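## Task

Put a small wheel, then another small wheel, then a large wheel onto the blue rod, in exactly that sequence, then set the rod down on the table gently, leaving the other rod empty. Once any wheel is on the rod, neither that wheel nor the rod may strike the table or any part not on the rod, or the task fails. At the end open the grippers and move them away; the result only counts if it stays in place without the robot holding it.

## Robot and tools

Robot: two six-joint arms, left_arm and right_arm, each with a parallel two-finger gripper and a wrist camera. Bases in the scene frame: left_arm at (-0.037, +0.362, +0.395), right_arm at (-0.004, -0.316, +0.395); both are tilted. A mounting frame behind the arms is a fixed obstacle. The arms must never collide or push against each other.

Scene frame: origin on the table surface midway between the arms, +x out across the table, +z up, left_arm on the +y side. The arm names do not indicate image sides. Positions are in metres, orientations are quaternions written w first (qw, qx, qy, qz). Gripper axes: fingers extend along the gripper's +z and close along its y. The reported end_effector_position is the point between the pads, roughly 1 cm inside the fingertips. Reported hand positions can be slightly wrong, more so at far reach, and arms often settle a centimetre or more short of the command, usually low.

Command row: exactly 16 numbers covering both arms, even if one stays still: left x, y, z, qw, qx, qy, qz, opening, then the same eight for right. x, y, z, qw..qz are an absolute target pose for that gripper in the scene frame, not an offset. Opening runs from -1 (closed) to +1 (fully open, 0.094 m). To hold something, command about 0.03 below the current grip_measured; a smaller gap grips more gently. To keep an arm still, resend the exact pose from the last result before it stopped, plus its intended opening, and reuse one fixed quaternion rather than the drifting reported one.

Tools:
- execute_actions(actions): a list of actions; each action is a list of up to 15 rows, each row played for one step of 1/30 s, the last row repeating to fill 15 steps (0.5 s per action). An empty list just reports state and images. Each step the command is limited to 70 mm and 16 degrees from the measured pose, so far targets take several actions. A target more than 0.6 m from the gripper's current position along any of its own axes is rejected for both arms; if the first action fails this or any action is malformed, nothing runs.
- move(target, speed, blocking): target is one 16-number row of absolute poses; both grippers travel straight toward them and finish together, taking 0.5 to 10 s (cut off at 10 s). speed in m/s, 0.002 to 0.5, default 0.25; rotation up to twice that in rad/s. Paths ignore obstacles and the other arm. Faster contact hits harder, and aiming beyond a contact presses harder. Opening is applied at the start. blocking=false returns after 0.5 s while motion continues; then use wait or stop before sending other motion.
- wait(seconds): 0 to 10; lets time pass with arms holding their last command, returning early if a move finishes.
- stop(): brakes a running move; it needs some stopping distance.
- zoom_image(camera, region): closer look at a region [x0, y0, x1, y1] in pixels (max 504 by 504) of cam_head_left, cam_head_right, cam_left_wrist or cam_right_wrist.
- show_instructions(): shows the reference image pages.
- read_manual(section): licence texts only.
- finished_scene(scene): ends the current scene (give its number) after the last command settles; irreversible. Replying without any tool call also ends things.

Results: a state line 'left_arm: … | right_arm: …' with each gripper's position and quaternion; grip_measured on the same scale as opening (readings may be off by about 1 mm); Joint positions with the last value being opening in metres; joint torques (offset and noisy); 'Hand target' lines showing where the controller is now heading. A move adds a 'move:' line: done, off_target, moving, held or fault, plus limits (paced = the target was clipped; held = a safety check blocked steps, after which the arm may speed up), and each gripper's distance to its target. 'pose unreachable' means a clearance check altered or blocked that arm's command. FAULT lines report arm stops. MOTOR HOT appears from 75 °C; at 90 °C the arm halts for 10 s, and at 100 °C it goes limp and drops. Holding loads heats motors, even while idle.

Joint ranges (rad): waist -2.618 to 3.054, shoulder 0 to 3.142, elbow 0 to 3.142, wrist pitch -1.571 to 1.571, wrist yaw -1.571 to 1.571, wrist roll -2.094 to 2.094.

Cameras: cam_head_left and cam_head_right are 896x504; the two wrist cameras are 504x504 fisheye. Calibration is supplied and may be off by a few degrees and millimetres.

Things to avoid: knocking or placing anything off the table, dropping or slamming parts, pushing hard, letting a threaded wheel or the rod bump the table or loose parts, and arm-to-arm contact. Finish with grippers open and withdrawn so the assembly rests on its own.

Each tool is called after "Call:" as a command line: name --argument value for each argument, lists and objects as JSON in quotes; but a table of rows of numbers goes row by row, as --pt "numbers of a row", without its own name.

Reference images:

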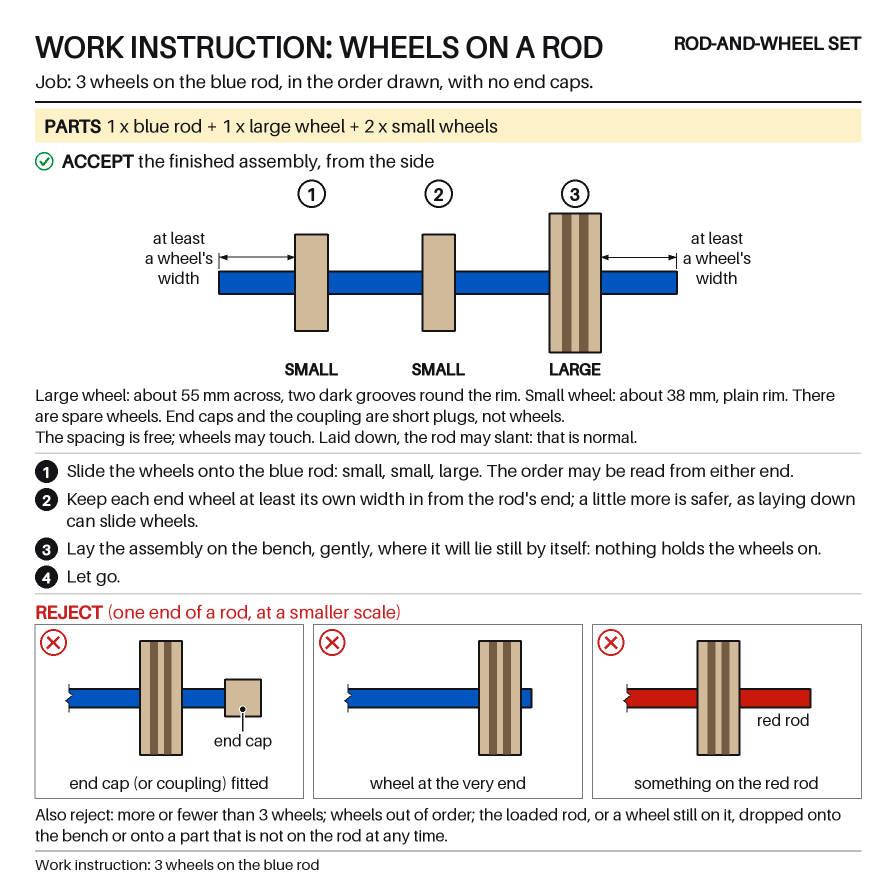

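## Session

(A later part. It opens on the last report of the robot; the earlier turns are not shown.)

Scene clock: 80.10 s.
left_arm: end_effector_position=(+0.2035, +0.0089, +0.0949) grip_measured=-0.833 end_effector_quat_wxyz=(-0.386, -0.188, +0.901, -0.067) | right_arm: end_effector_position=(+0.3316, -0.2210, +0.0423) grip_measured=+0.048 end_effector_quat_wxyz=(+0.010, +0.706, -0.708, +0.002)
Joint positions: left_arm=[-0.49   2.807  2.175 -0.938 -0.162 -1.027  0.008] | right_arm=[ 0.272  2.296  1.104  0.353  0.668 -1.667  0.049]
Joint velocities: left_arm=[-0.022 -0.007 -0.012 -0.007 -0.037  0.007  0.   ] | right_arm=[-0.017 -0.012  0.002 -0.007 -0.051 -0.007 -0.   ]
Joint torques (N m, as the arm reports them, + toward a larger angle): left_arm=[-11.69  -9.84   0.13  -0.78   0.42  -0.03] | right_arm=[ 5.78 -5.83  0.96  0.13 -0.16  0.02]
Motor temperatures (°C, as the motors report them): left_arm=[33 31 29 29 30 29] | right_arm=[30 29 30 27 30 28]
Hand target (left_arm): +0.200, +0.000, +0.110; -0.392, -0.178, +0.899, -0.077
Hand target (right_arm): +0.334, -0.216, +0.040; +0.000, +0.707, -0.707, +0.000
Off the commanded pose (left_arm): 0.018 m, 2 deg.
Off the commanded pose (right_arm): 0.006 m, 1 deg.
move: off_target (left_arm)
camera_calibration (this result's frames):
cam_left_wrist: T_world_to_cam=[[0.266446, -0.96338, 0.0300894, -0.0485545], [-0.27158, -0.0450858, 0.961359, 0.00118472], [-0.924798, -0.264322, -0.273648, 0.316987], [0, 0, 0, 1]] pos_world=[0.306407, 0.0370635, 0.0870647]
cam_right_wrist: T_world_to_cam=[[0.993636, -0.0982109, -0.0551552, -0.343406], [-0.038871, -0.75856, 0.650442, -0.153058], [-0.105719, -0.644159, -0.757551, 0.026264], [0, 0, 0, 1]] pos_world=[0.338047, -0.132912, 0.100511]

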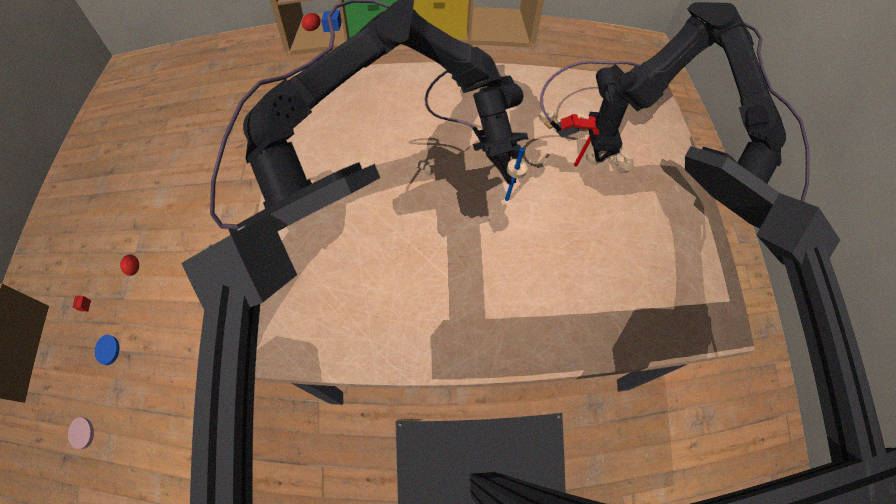

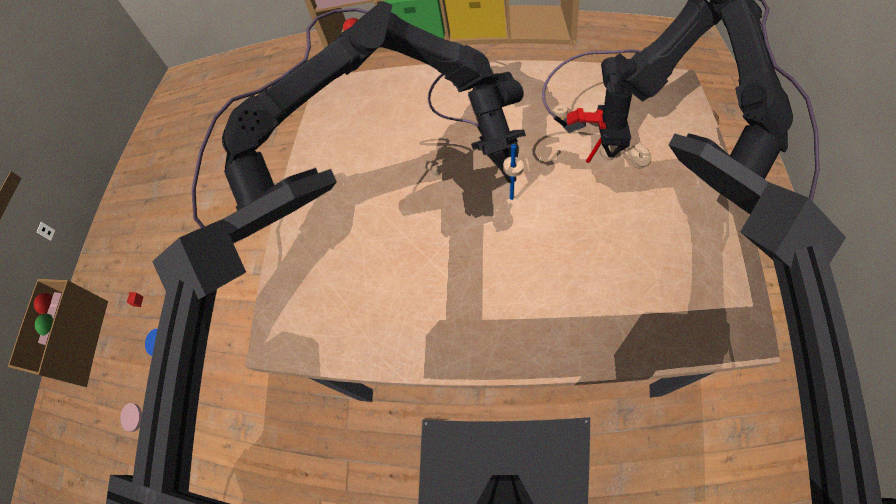

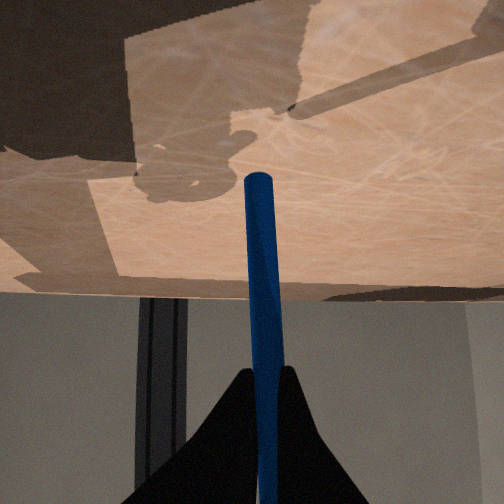

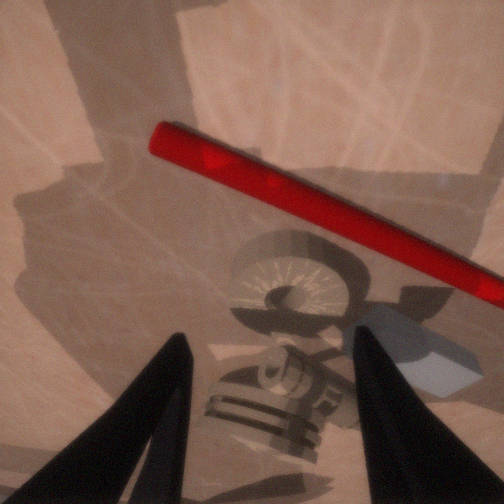

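Call:
move --target '[0.20,0.0,0.11,-0.392,-0.178,0.90,-0.077,-0.87, 0.338,-0.220,0.009,0,-0.766,0.643,0,0.0]' --speed 0.04

Call:
execute_actions --actions '[[[0.20,0.0,0.11,-0.392,-0.178,0.90,-0.077,-0.87, 0.338,-0.220,0.009,0,-0.766,0.643,0,-0.24]],[[0.20,0.0,0.11,-0.392,-0.178,0.90,-0.077,-0.87, 0.338,-0.220,0.009,0,-0.766,0.643,0,-0.24]]]'

Call:
move --target '[0.20,0.0,0.11,-0.392,-0.178,0.90,-0.077,-0.87, 0.32,-0.20,0.10,0,-0.766,0.643,0,-0.24]' --speed 0.15

Call:
move --target '[0.20,0.0,0.11,-0.392,-0.178,0.90,-0.077,-0.87, 0.195,0.005,0.265,0,-0.574,0.819,0,-0.24]' --speed 0.25

Scene clock: 82.83 s.
left_arm: end_effector_position=(+0.2034, +0.0087, +0.0951) grip_measured=-0.833 end_effector_quat_wxyz=(-0.386, -0.188, +0.901, -0.067) | right_arm: end_effector_position=(+0.3359, -0.2254, +0.0137) grip_measured=+0.002 end_effector_quat_wxyz=(+0.009, +0.764, -0.645, +0.002)
Joint positions: left_arm=[-0.49   2.807  2.175 -0.938 -0.161 -1.027  0.008] | right_arm=[ 0.221  2.375  1.187  0.38   0.634 -1.888  0.047]
Joint velocities: left_arm=[-0.022 -0.032 -0.012 -0.022 -0.066 -0.051 -0.   ] | right_arm=[-0.002 -0.007 -0.002 -0.037  0.007 -0.022 -0.001]
Joint torques (N m, as the arm reports them, + toward a larger angle): left_arm=[-11.6   -9.87   0.16  -0.78   0.4   -0.04] | right_arm=[ 5.55 -5.37  1.44  0.   -0.22 -0.03]
Motor temperatures (°C, as the motors report them): left_arm=[33 31 29 29 30 29] | right_arm=[30 29 30 27 30 28]
Hand target (left_arm): +0.200, +0.000, +0.110; -0.392, -0.178, +0.899, -0.077
Hand target (right_arm): +0.338, -0.220, +0.009; -0.000, +0.766, -0.643, -0.000
Off the commanded pose (left_arm): 0.018 m, 2 deg.
Off the commanded pose (right_arm): 0.007 m, 1 deg.
move: off_target (left_arm)
camera_calibration (this result's frames):
cam_left_wrist: T_world_to_cam=[[0.266378, -0.963384, 0.030569, -0.0487537], [-0.271487, -0.0445607, 0.96141, 0.000966643], [-0.924844, -0.264398, -0.273417, 0.316919], [0, 0, 0, 1]] pos_world=[0.30635, 0.0368671, 0.0872118]
cam_right_wrist: T_world_to_cam=[[0.995679, 0.0741458, -0.0559006, -0.311468], [0.0926664, -0.754826, 0.649347, -0.180907], [0.00595115, -0.651721, -0.758435, -0.0369743], [0, 0, 0, 1]] pos_world=[0.327106, -0.137556, 0.0720178]

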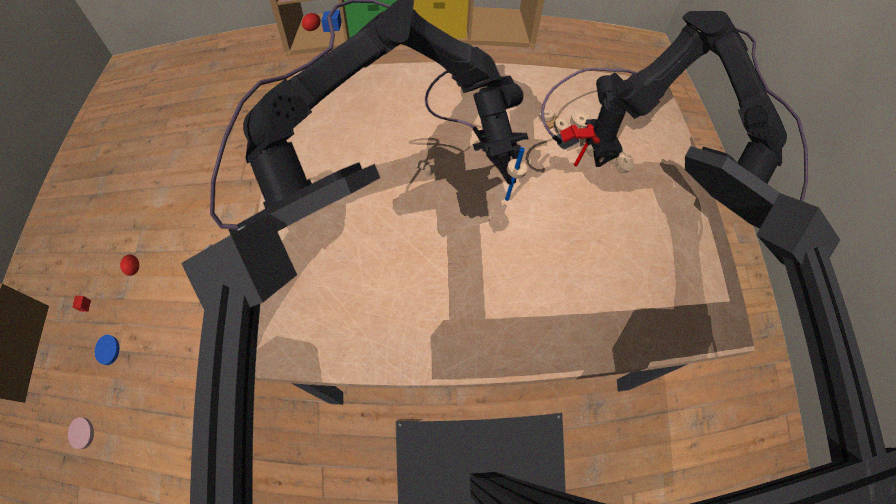

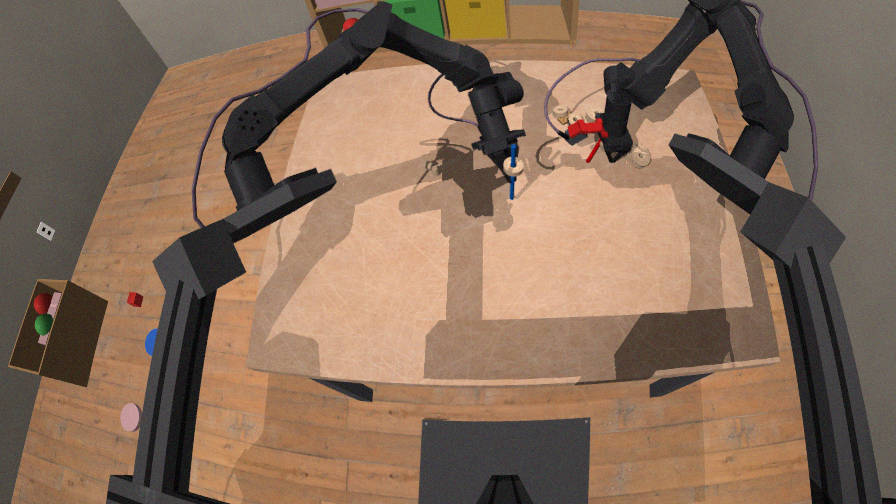

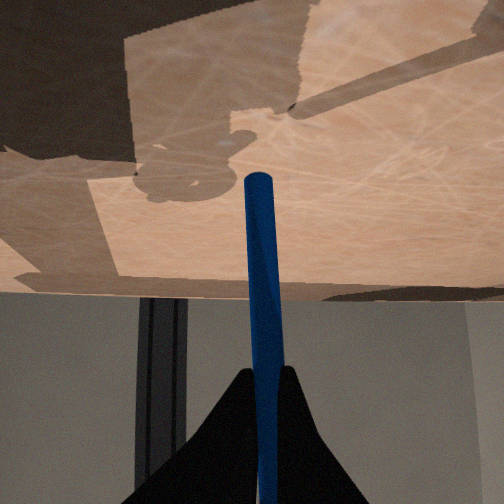

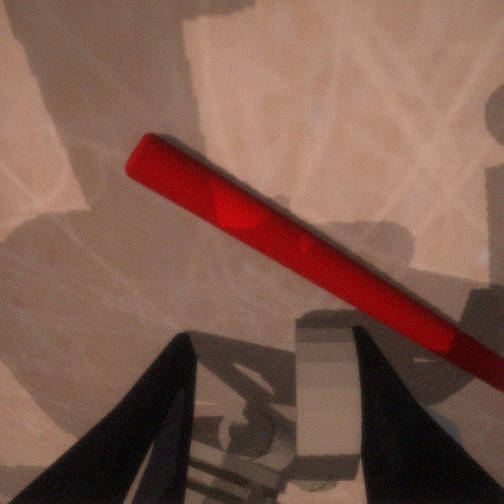

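Scene clock: 83.83 s.
left_arm: end_effector_position=(+0.2034, +0.0087, +0.0951) grip_measured=-0.833 end_effector_quat_wxyz=(-0.386, -0.188, +0.901, -0.067) | right_arm: end_effector_position=(+0.3362, -0.2249, +0.0137) grip_measured=-0.238 end_effector_quat_wxyz=(+0.008, +0.766, -0.643, +0.002)
Joint positions: left_arm=[-0.49   2.807  2.175 -0.938 -0.161 -1.027  0.008] | right_arm=[ 0.221  2.375  1.187  0.381  0.63  -1.893  0.036]
Joint velocities: left_arm=[-0.012  0.012  0.007  0.037  0.022  0.022 -0.   ] | right_arm=[-0.007 -0.007 -0.007 -0.037  0.051 -0.037  0.   ]
Joint torques (N m, as the arm reports them, + toward a larger angle): left_arm=[-11.63  -9.86   0.15  -0.78   0.42  -0.05] | right_arm=[ 5.36 -5.34  1.54  0.05 -0.18 -0.04]
Motor temperatures (°C, as the motors report them): left_arm=[33 31 29 29 30 29] | right_arm=[30 29 30 27 30 28]
Hand target (left_arm): +0.200, +0.000, +0.110; -0.392, -0.178, +0.899, -0.077
Hand target (right_arm): +0.338, -0.220, +0.009; -0.000, +0.766, -0.643, +0.000
Off the commanded pose (left_arm): 0.018 m, 2 deg.
Off the commanded pose (right_arm): 0.007 m, 1 deg.
camera_calibration (this result's frames):
cam_left_wrist: T_world_to_cam=[[0.266378, -0.963384, 0.030569, -0.0487537], [-0.271487, -0.0445607, 0.96141, 0.000966643], [-0.924844, -0.264398, -0.273417, 0.316919], [0, 0, 0, 1]] pos_world=[0.30635, 0.0368671, 0.0872118]
cam_right_wrist: T_world_to_cam=[[0.995424, 0.0785699, -0.0543866, -0.310767], [0.095061, -0.756312, 0.647267, -0.181663], [0.00972245, -0.649475, -0.76032, -0.037394], [0, 0, 0, 1]] pos_world=[0.326977, -0.137263, 0.0722513]

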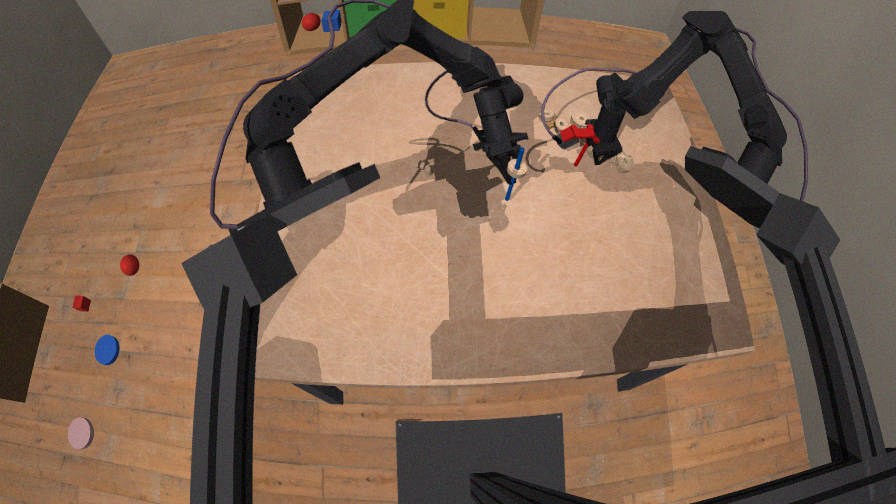

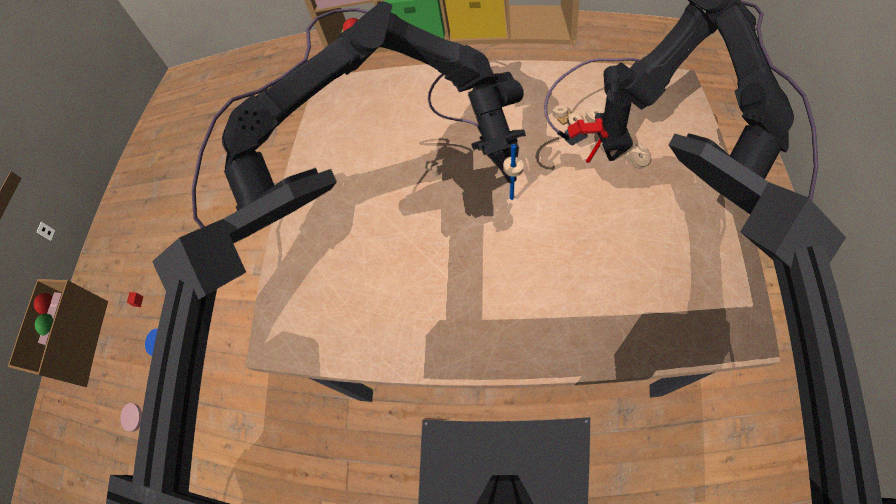

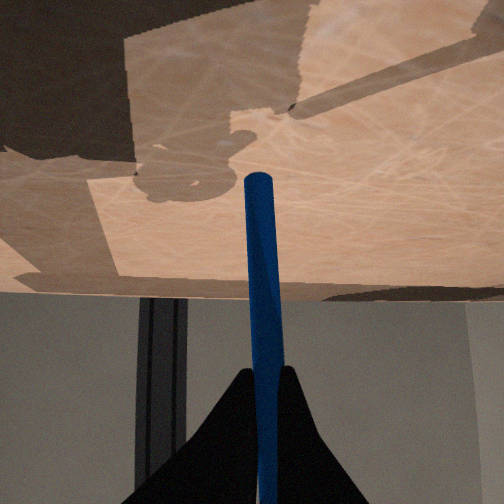

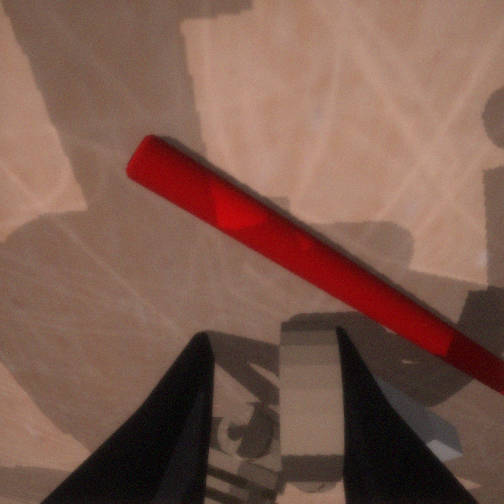

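Scene clock: 85.00 s.
left_arm: end_effector_position=(+0.2033, +0.0082, +0.0955) grip_measured=-0.833 end_effector_quat_wxyz=(-0.386, -0.188, +0.901, -0.068) | right_arm: end_effector_position=(+0.3245, -0.2043, +0.0925) grip_measured=-0.238 end_effector_quat_wxyz=(-0.000, +0.761, -0.649, +0.007)
Joint positions: left_arm=[-0.491  2.807  2.175 -0.938 -0.161 -1.027  0.008] | right_arm=[ 0.387  2.184  0.981  0.316  0.733 -1.731  0.036]
Joint velocities: left_arm=[-0.017 -0.002 -0.007 -0.037 -0.066 -0.007 -0.001] | right_arm=[-0.002 -0.002 -0.012 -0.051 -0.007 -0.022 -0.   ]
Joint torques (N m, as the arm reports them, + toward a larger angle): left_arm=[-11.53  -9.85   0.15  -0.78   0.43  -0.03] | right_arm=[ 6.46 -7.11 -1.13 -0.21  0.07  0.14]
Motor temperatures (°C, as the motors report them): left_arm=[34 31 29 29 30 29] | right_arm=[30 29 30 27 30 28]
Hand target (left_arm): +0.200, +0.000, +0.110; -0.392, -0.178, +0.899, -0.077
Hand target (right_arm): +0.320, -0.202, +0.099; +0.000, +0.766, -0.642, +0.001
Off the commanded pose (left_arm): 0.017 m, 2 deg.
Off the commanded pose (right_arm): 0.010 m, 1 deg.
move: off_target (left_arm)
camera_calibration (this result's frames):
cam_left_wrist: T_world_to_cam=[[0.26587, -0.963489, 0.0316518, -0.0491703], [-0.271691, -0.0433885, 0.961406, 0.000524959], [-0.924931, -0.264209, -0.273307, 0.316801], [0, 0, 0, 1]] pos_world=[0.306235, 0.0363494, 0.0876357]
cam_right_wrist: T_world_to_cam=[[0.997283, 0.0639091, -0.0366325, -0.30168], [0.0724626, -0.761687, 0.64388, -0.209438], [0.0132473, -0.644785, -0.764249, 0.0361712], [0, 0, 0, 1]] pos_world=[0.315557, -0.116924, 0.151446]

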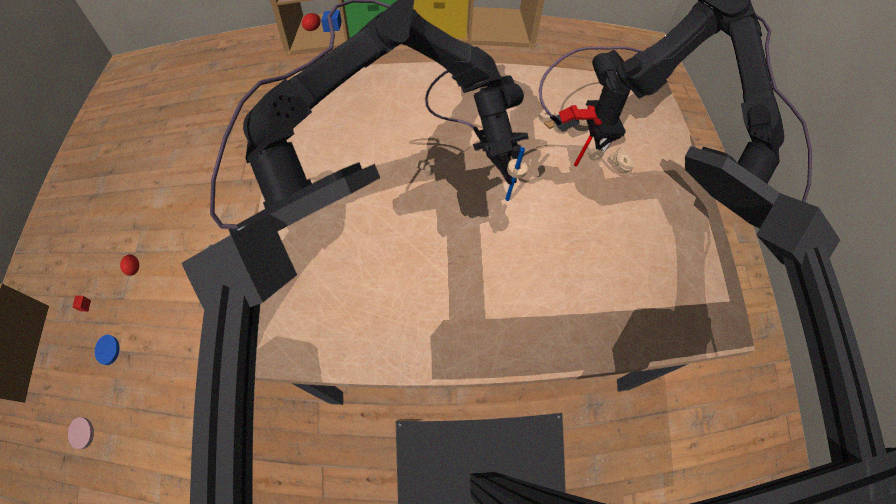

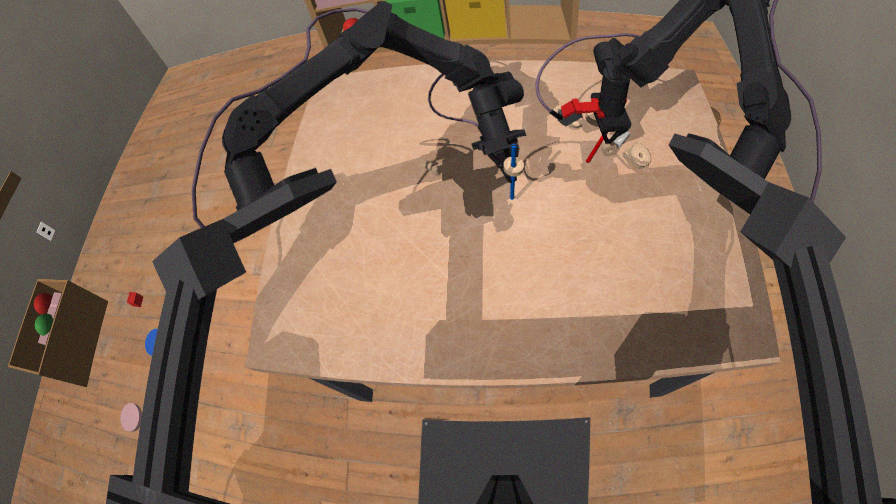

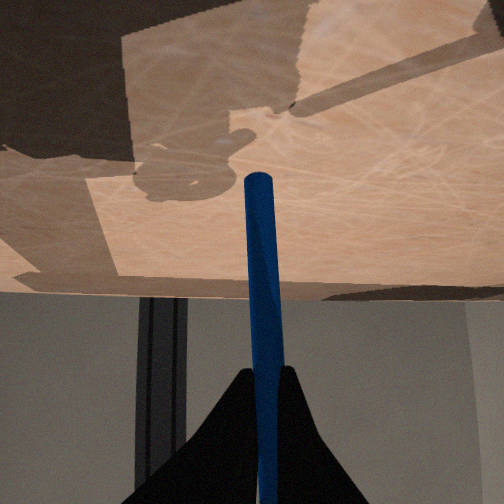

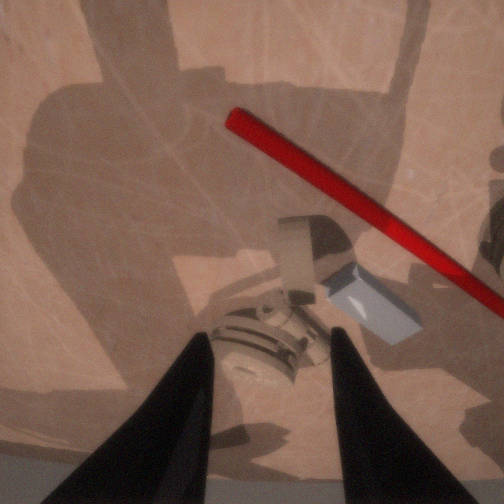

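Scene clock: 87.17 s.
left_arm: end_effector_position=(+0.2034, +0.0084, +0.0953) grip_measured=-0.833 end_effector_quat_wxyz=(-0.386, -0.188, +0.901, -0.067) | right_arm: end_effector_position=(+0.1972, -0.0056, +0.2605) grip_measured=-0.238 end_effector_quat_wxyz=(+0.003, -0.572, +0.820, -0.008)
Joint positions: left_arm=[-0.491  2.807  2.175 -0.938 -0.161 -1.027  0.008] | right_arm=[ 1.163  2.567  1.381 -0.614  0.942 -0.056  0.036]
Joint velocities: left_arm=[ 0.022  0.007  0.002  0.037  0.022  0.007 -0.001] | right_arm=[-0.012 -0.022  0.002 -0.095 -0.022  0.037 -0.   ]
Joint torques (N m, as the arm reports them, + toward a larger angle): left_arm=[-11.59  -9.82   0.17  -0.78   0.42  -0.03] | right_arm=[ 8.85 -5.44  5.08 -0.26 -0.08  0.05]
Motor temperatures (°C, as the motors report them): left_arm=[34 31 29 29 30 29] | right_arm=[30 29 30 27 30 28]
Hand target (left_arm): +0.200, +0.000, +0.110; -0.392, -0.178, +0.899, -0.077
Hand target (right_arm): +0.195, -0.001, +0.263; +0.002, -0.575, +0.818, -0.004
Off the commanded pose (left_arm): 0.017 m, 2 deg.
Off the commanded pose (right_arm): 0.012 m, 1 deg.
move: off_target (left_arm, right_arm)
camera_calibration (this result's frames):
cam_left_wrist: T_world_to_cam=[[0.265938, -0.963486, 0.0311723, -0.0489709], [-0.271784, -0.0439136, 0.961356, 0.000742813], [-0.924884, -0.264133, -0.273539, 0.31687], [0, 0, 0, 1]] pos_world=[0.306293, 0.0365456, 0.0874885]
cam_right_wrist: T_world_to_cam=[[0.901573, -0.431573, -0.0301701, -0.166856], [-0.314237, -0.701194, 0.639986, -0.0795089], [-0.297356, -0.567513, -0.767794, 0.356967], [0, 0, 0, 1]] pos_world=[0.231594, 0.0748222, 0.319928]

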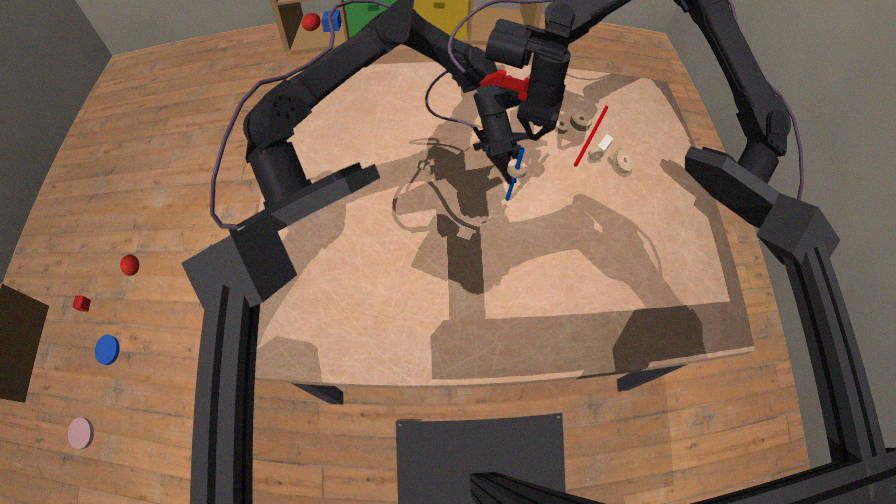

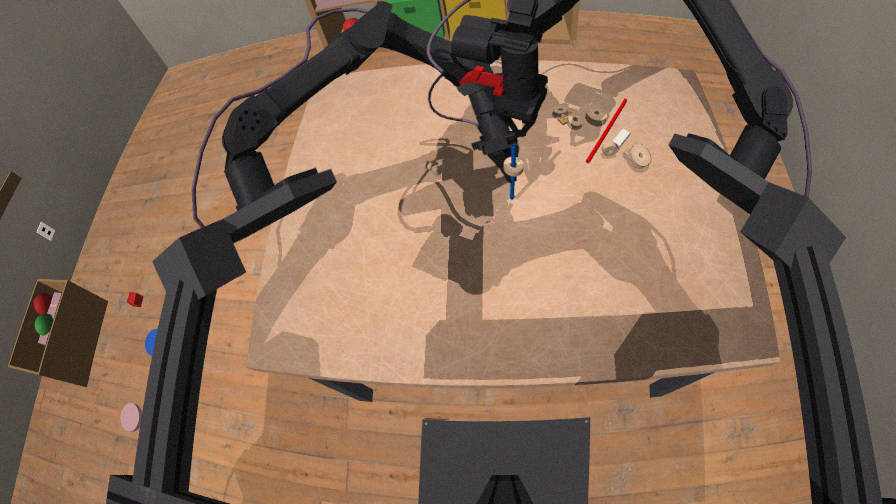

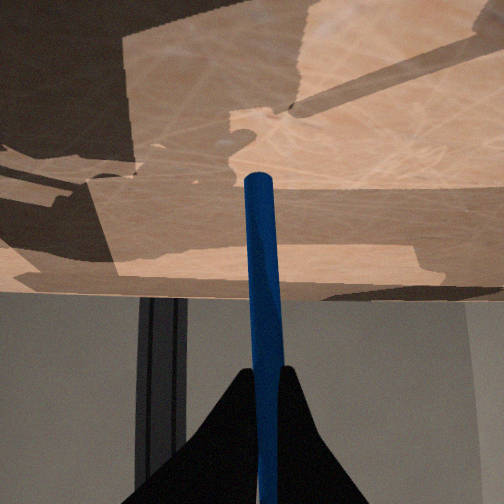

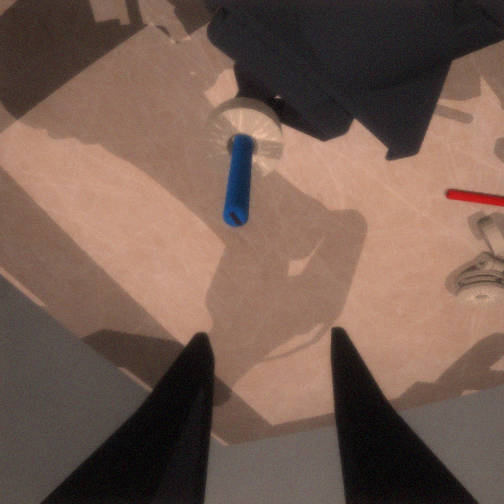

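Call:
move --target '[0.20,0.0,0.11,-0.392,-0.178,0.90,-0.077,-0.87, 0.431,-0.139,0.06,0,-0.707,0.707,0,0.1]' --speed 0.25

Scene clock: 89.37 s.
left_arm: end_effector_position=(+0.2053, +0.0052, +0.0968) grip_measured=-0.833 end_effector_quat_wxyz=(-0.383, -0.189, +0.901, -0.072) | right_arm: end_effector_position=(+0.4275, -0.1451, +0.0547) grip_measured=+0.098 end_effector_quat_wxyz=(+0.014, +0.699, -0.715, +0.004)
Joint positions: left_arm=[-0.495  2.805  2.175 -0.929 -0.158 -1.027  0.008] | right_arm=[ 0.43   2.507  1.717 -0.164  0.775 -1.479  0.052]
Joint velocities: left_arm=[-0.027  0.017 -0.007  0.051  0.051  0.037 -0.001] | right_arm=[ 0.007 -0.002  0.022 -0.007  0.051  0.037 -0.001]
Joint torques (N m, as the arm reports them, + toward a larger angle): left_arm=[-11.08  -9.69   0.23  -0.87   0.39  -0.04] | right_arm=[ 9.2  -7.41  3.89 -0.22 -0.15 -0.01]
Motor temperatures (°C, as the motors report them): left_arm=[34 31 29 29 30 29] | right_arm=[30 29 30 27 30 28]
Hand target (left_arm): +0.200, +0.000, +0.110; -0.392, -0.178, +0.899, -0.077
Hand target (right_arm): +0.431, -0.132, +0.061; +0.001, +0.706, -0.708, -0.004
Off the commanded pose (left_arm): 0.015 m, 2 deg.
Off the commanded pose (right_arm): 0.009 m, 2 deg.
move: off_target (left_arm)
camera_calibration (this result's frames):
cam_left_wrist: T_world_to_cam=[[0.271381, -0.961628, 0.0403047, -0.0546769], [-0.278412, -0.0383469, 0.959696, 0.00119392], [-0.921325, -0.271665, -0.278135, 0.317976], [0, 0, 0, 1]] pos_world=[0.30813, 0.0338498, 0.0894984]
cam_right_wrist: T_world_to_cam=[[0.991228, -0.118791, -0.0579347, -0.432374], [-0.0517846, -0.752378, 0.656693, -0.0937413], [-0.121598, -0.647932, -0.75193, 0.100579], [0, 0, 0, 1]] pos_world=[0.435957, -0.0567224, 0.112138]

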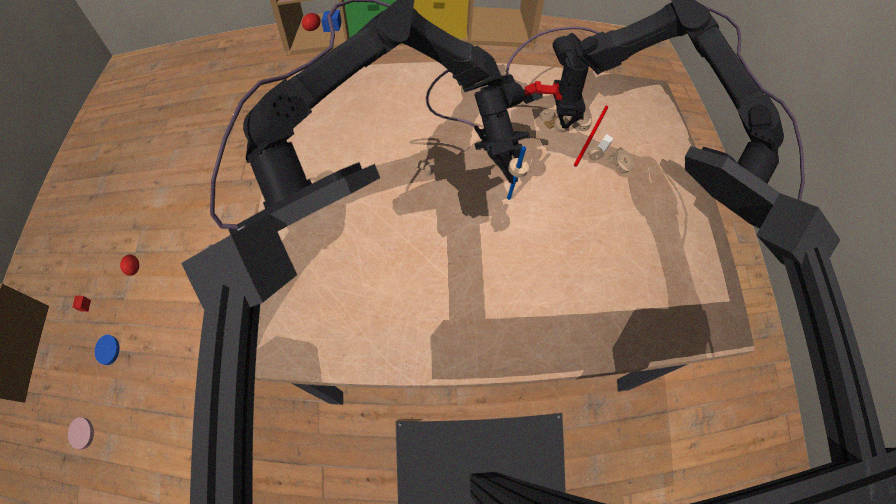

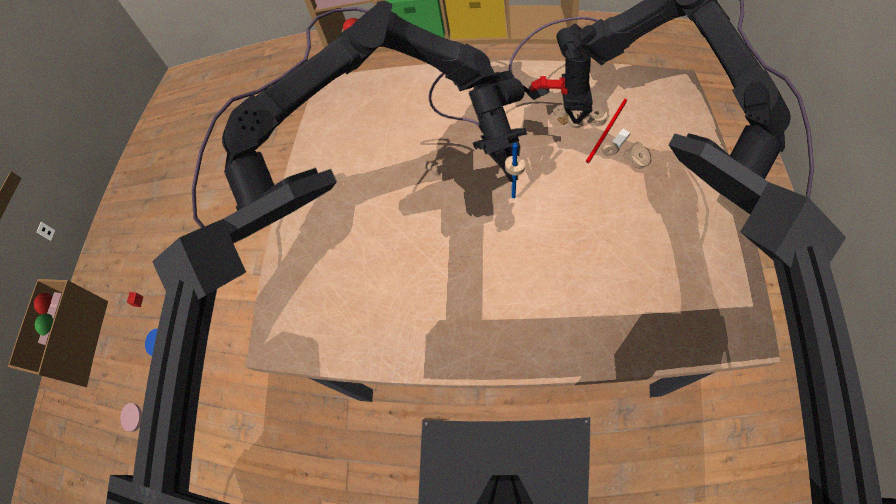

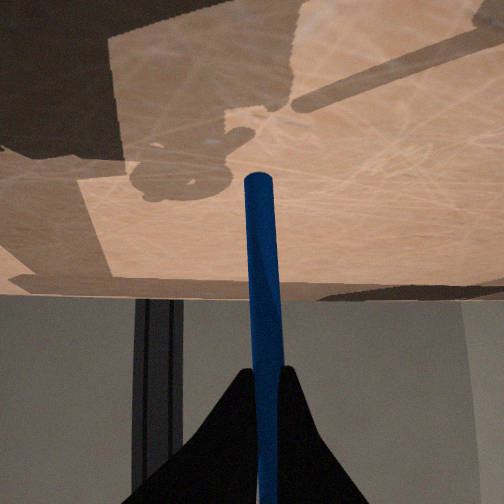

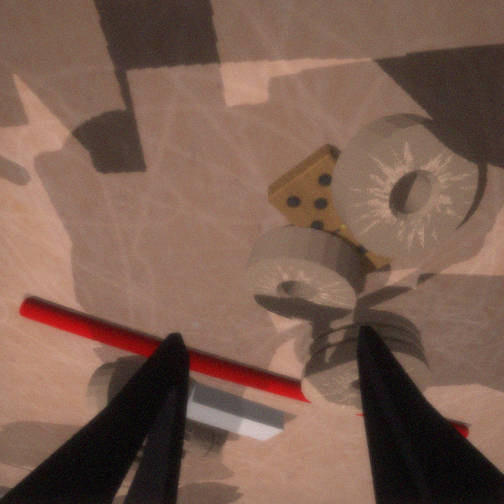

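Call:
move --target '[0.20,0.0,0.11,-0.392,-0.178,0.90,-0.077,-0.87, 0.438,-0.153,0.033,0,-0.707,0.707,0,0.1]' --speed 0.05

Scene clock: 90.37 s.
left_arm: end_effector_position=(+0.2059, +0.0073, +0.0947) grip_measured=-0.833 end_effector_quat_wxyz=(-0.384, -0.191, +0.901, -0.071) | right_arm: end_effector_position=(+0.4322, -0.1630, +0.0324) grip_measured=+0.098 end_effector_quat_wxyz=(+0.015, +0.706, -0.708, +0.002)
Joint positions: left_arm=[-0.489  2.805  2.175 -0.929 -0.158 -1.027  0.008] | right_arm=[ 0.372  2.527  1.748 -0.137  0.74  -1.56   0.052]
Joint velocities: left_arm=[-0.007 -0.032  0.007 -0.066  0.037 -0.022  0.   ] | right_arm=[-0.007 -0.002 -0.012 -0.007  0.007 -0.022 -0.003]
Joint torques (N m, as the arm reports them, + toward a larger angle): left_arm=[-11.72  -9.63   0.2   -0.86   0.4   -0.03] | right_arm=[ 8.22 -7.    4.05  0.07 -0.12 -0.04]
Motor temperatures (°C, as the motors report them): left_arm=[34 31 29 29 30 29] | right_arm=[30 30 30 27 30 28]
Hand target (left_arm): +0.200, +0.000, +0.110; -0.392, -0.178, +0.899, -0.077
Hand target (right_arm): +0.438, -0.153, +0.033; -0.000, +0.707, -0.707, -0.000
Off the commanded pose (left_arm): 0.018 m, 2 deg.
Off the commanded pose (right_arm): 0.012 m, 2 deg.
move: off_target (left_arm, right_arm)
camera_calibration (this result's frames):
cam_left_wrist: T_world_to_cam=[[0.27491, -0.960815, 0.035472, -0.0529344], [-0.276053, -0.0435371, 0.960156, 0.00297818], [-0.920988, -0.273749, -0.277205, 0.318376], [0, 0, 0, 1]] pos_world=[0.308595, 0.0364245, 0.0872735]
cam_right_wrist: T_world_to_cam=[[0.993262, -0.097121, -0.0632282, -0.437559], [-0.0319566, -0.753976, 0.656124, -0.101115], [-0.111396, -0.649683, -0.751999, 0.0681776], [0, 0, 0, 1]] pos_world=[0.438975, -0.0744406, 0.0899474]

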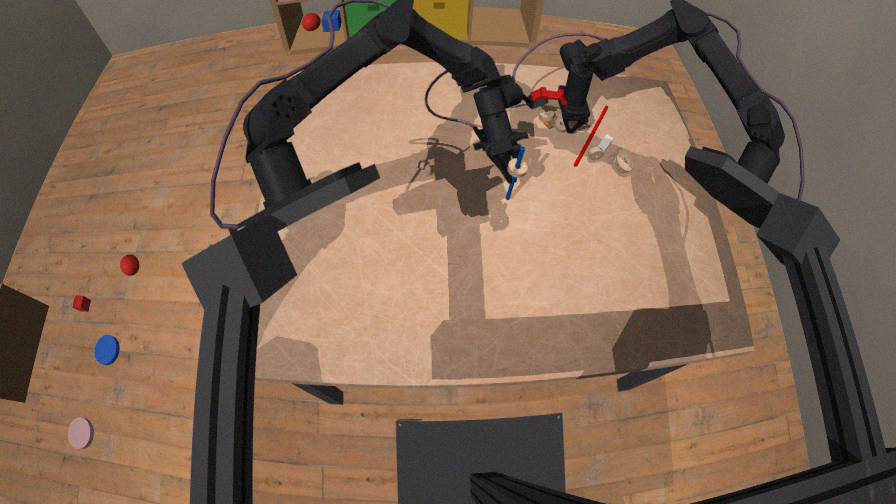

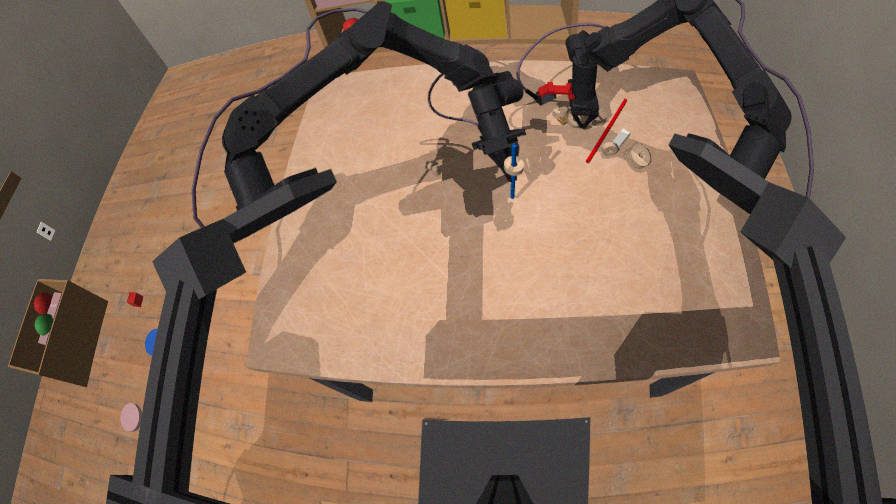

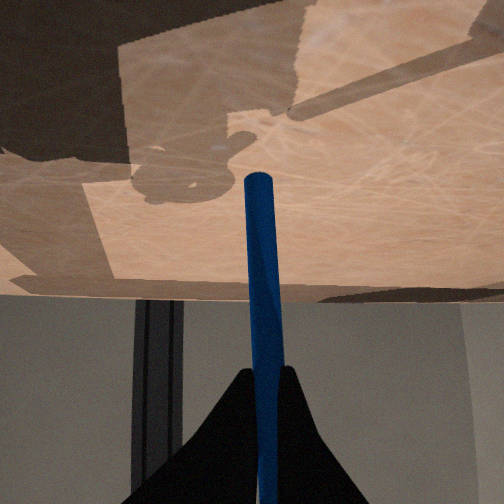

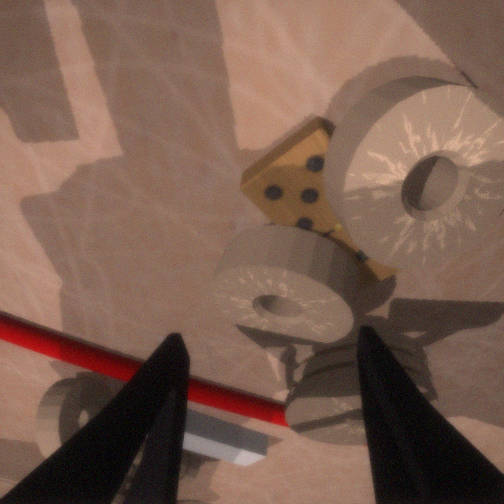

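Call:
move --target '[0.20,0.0,0.11,-0.392,-0.178,0.90,-0.077,-0.87, 0.441,-0.150,0.010,0,-0.707,0.707,0,0.0]' --speed 0.03

Scene clock: 91.67 s.
left_arm: end_effector_position=(+0.2057, +0.0067, +0.0953) grip_measured=-0.833 end_effector_quat_wxyz=(-0.383, -0.190, +0.901, -0.071) | right_arm: end_effector_position=(+0.4414, -0.1593, +0.0145) grip_measured=+0.002 end_effector_quat_wxyz=(+0.010, +0.705, -0.709, +0.005)
Joint positions: left_arm=[-0.491  2.805  2.175 -0.929 -0.159 -1.027  0.008] | right_arm=[ 0.354  2.596  1.846 -0.135  0.725 -1.588  0.047]
Joint velocities: left_arm=[-0.012  0.002 -0.007 -0.007  0.037  0.022  0.   ] | right_arm=[-0.007 -0.027 -0.022  0.066  0.022  0.007 -0.001]
Joint torques (N m, as the arm reports them, + toward a larger angle): left_arm=[-11.67  -9.72   0.16  -0.85   0.39  -0.04] | right_arm=[ 7.77 -6.57  4.12  0.06 -0.14 -0.04]
Motor temperatures (°C, as the motors report them): left_arm=[34 31 29 29 30 29] | right_arm=[31 30 30 27 30 28]
Hand target (left_arm): +0.200, +0.000, +0.110; -0.392, -0.178, +0.900, -0.077
Hand target (right_arm): +0.441, -0.150, +0.010; -0.000, +0.707, -0.707, +0.000
Off the commanded pose (left_arm): 0.017 m, 2 deg.
Off the commanded pose (right_arm): 0.010 m, 1 deg.
move: off_target (left_arm)
camera_calibration (this result's frames):
cam_left_wrist: T_world_to_cam=[[0.273658, -0.961123, 0.0368041, -0.053387], [-0.277031, -0.0421197, 0.959937, 0.00252546], [-0.921067, -0.272891, -0.277787, 0.318294], [0, 0, 0, 1]] pos_world=[0.30848, 0.0356544, 0.0879588]
cam_right_wrist: T_world_to_cam=[[0.993691, -0.100036, -0.0507027, -0.448314], [-0.0427511, -0.755822, 0.65338, -0.081801], [-0.103684, -0.64709, -0.75533, 0.0551548], [0, 0, 0, 1]] pos_world=[0.447707, -0.0709844, 0.0723765]

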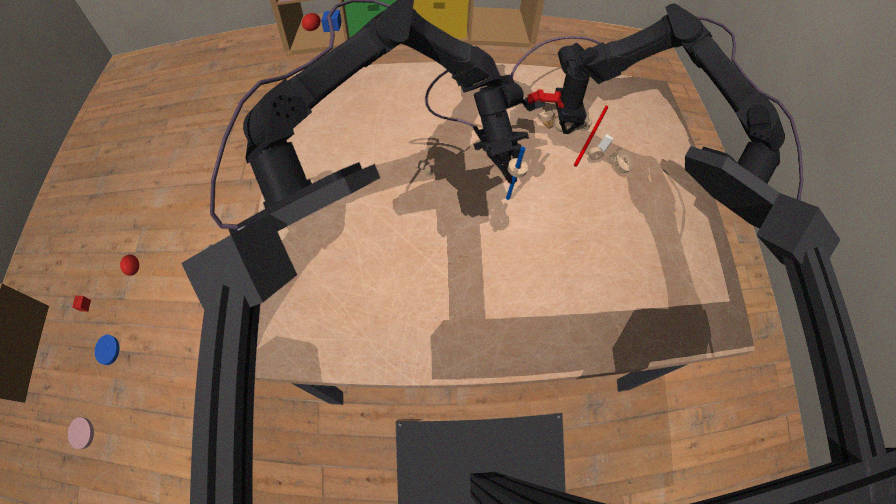

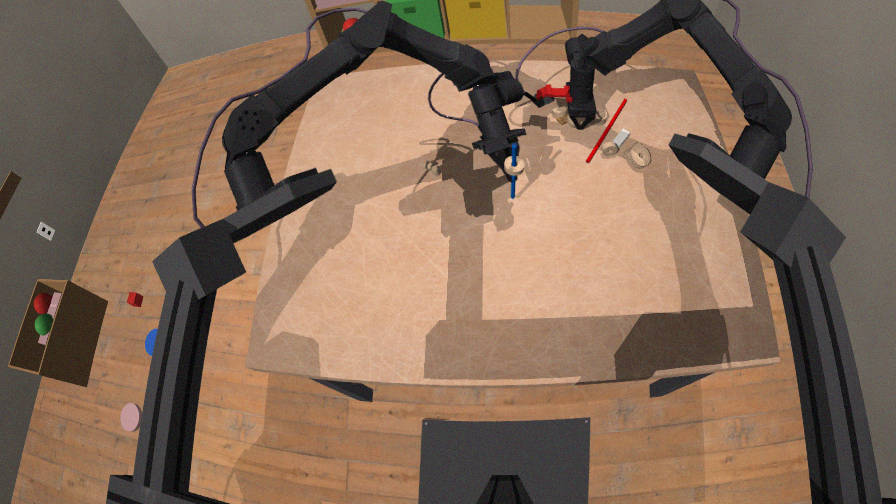

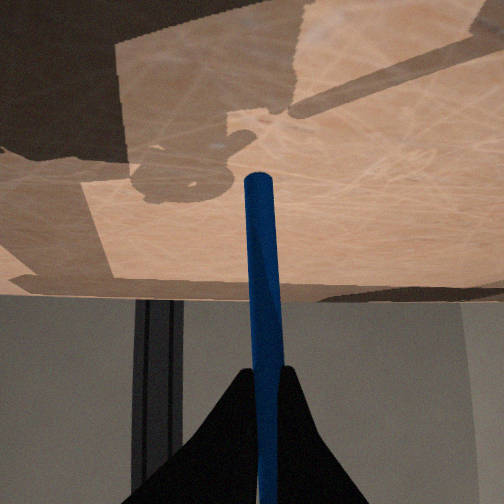

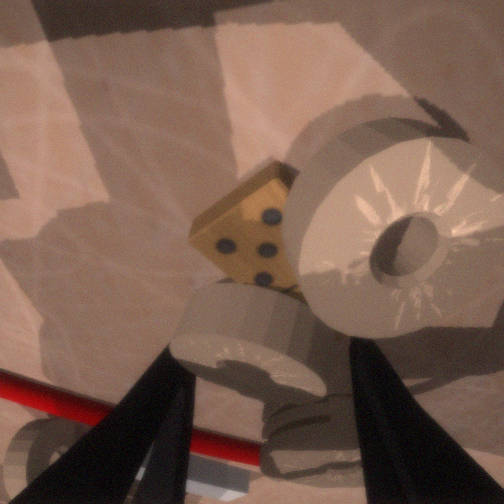

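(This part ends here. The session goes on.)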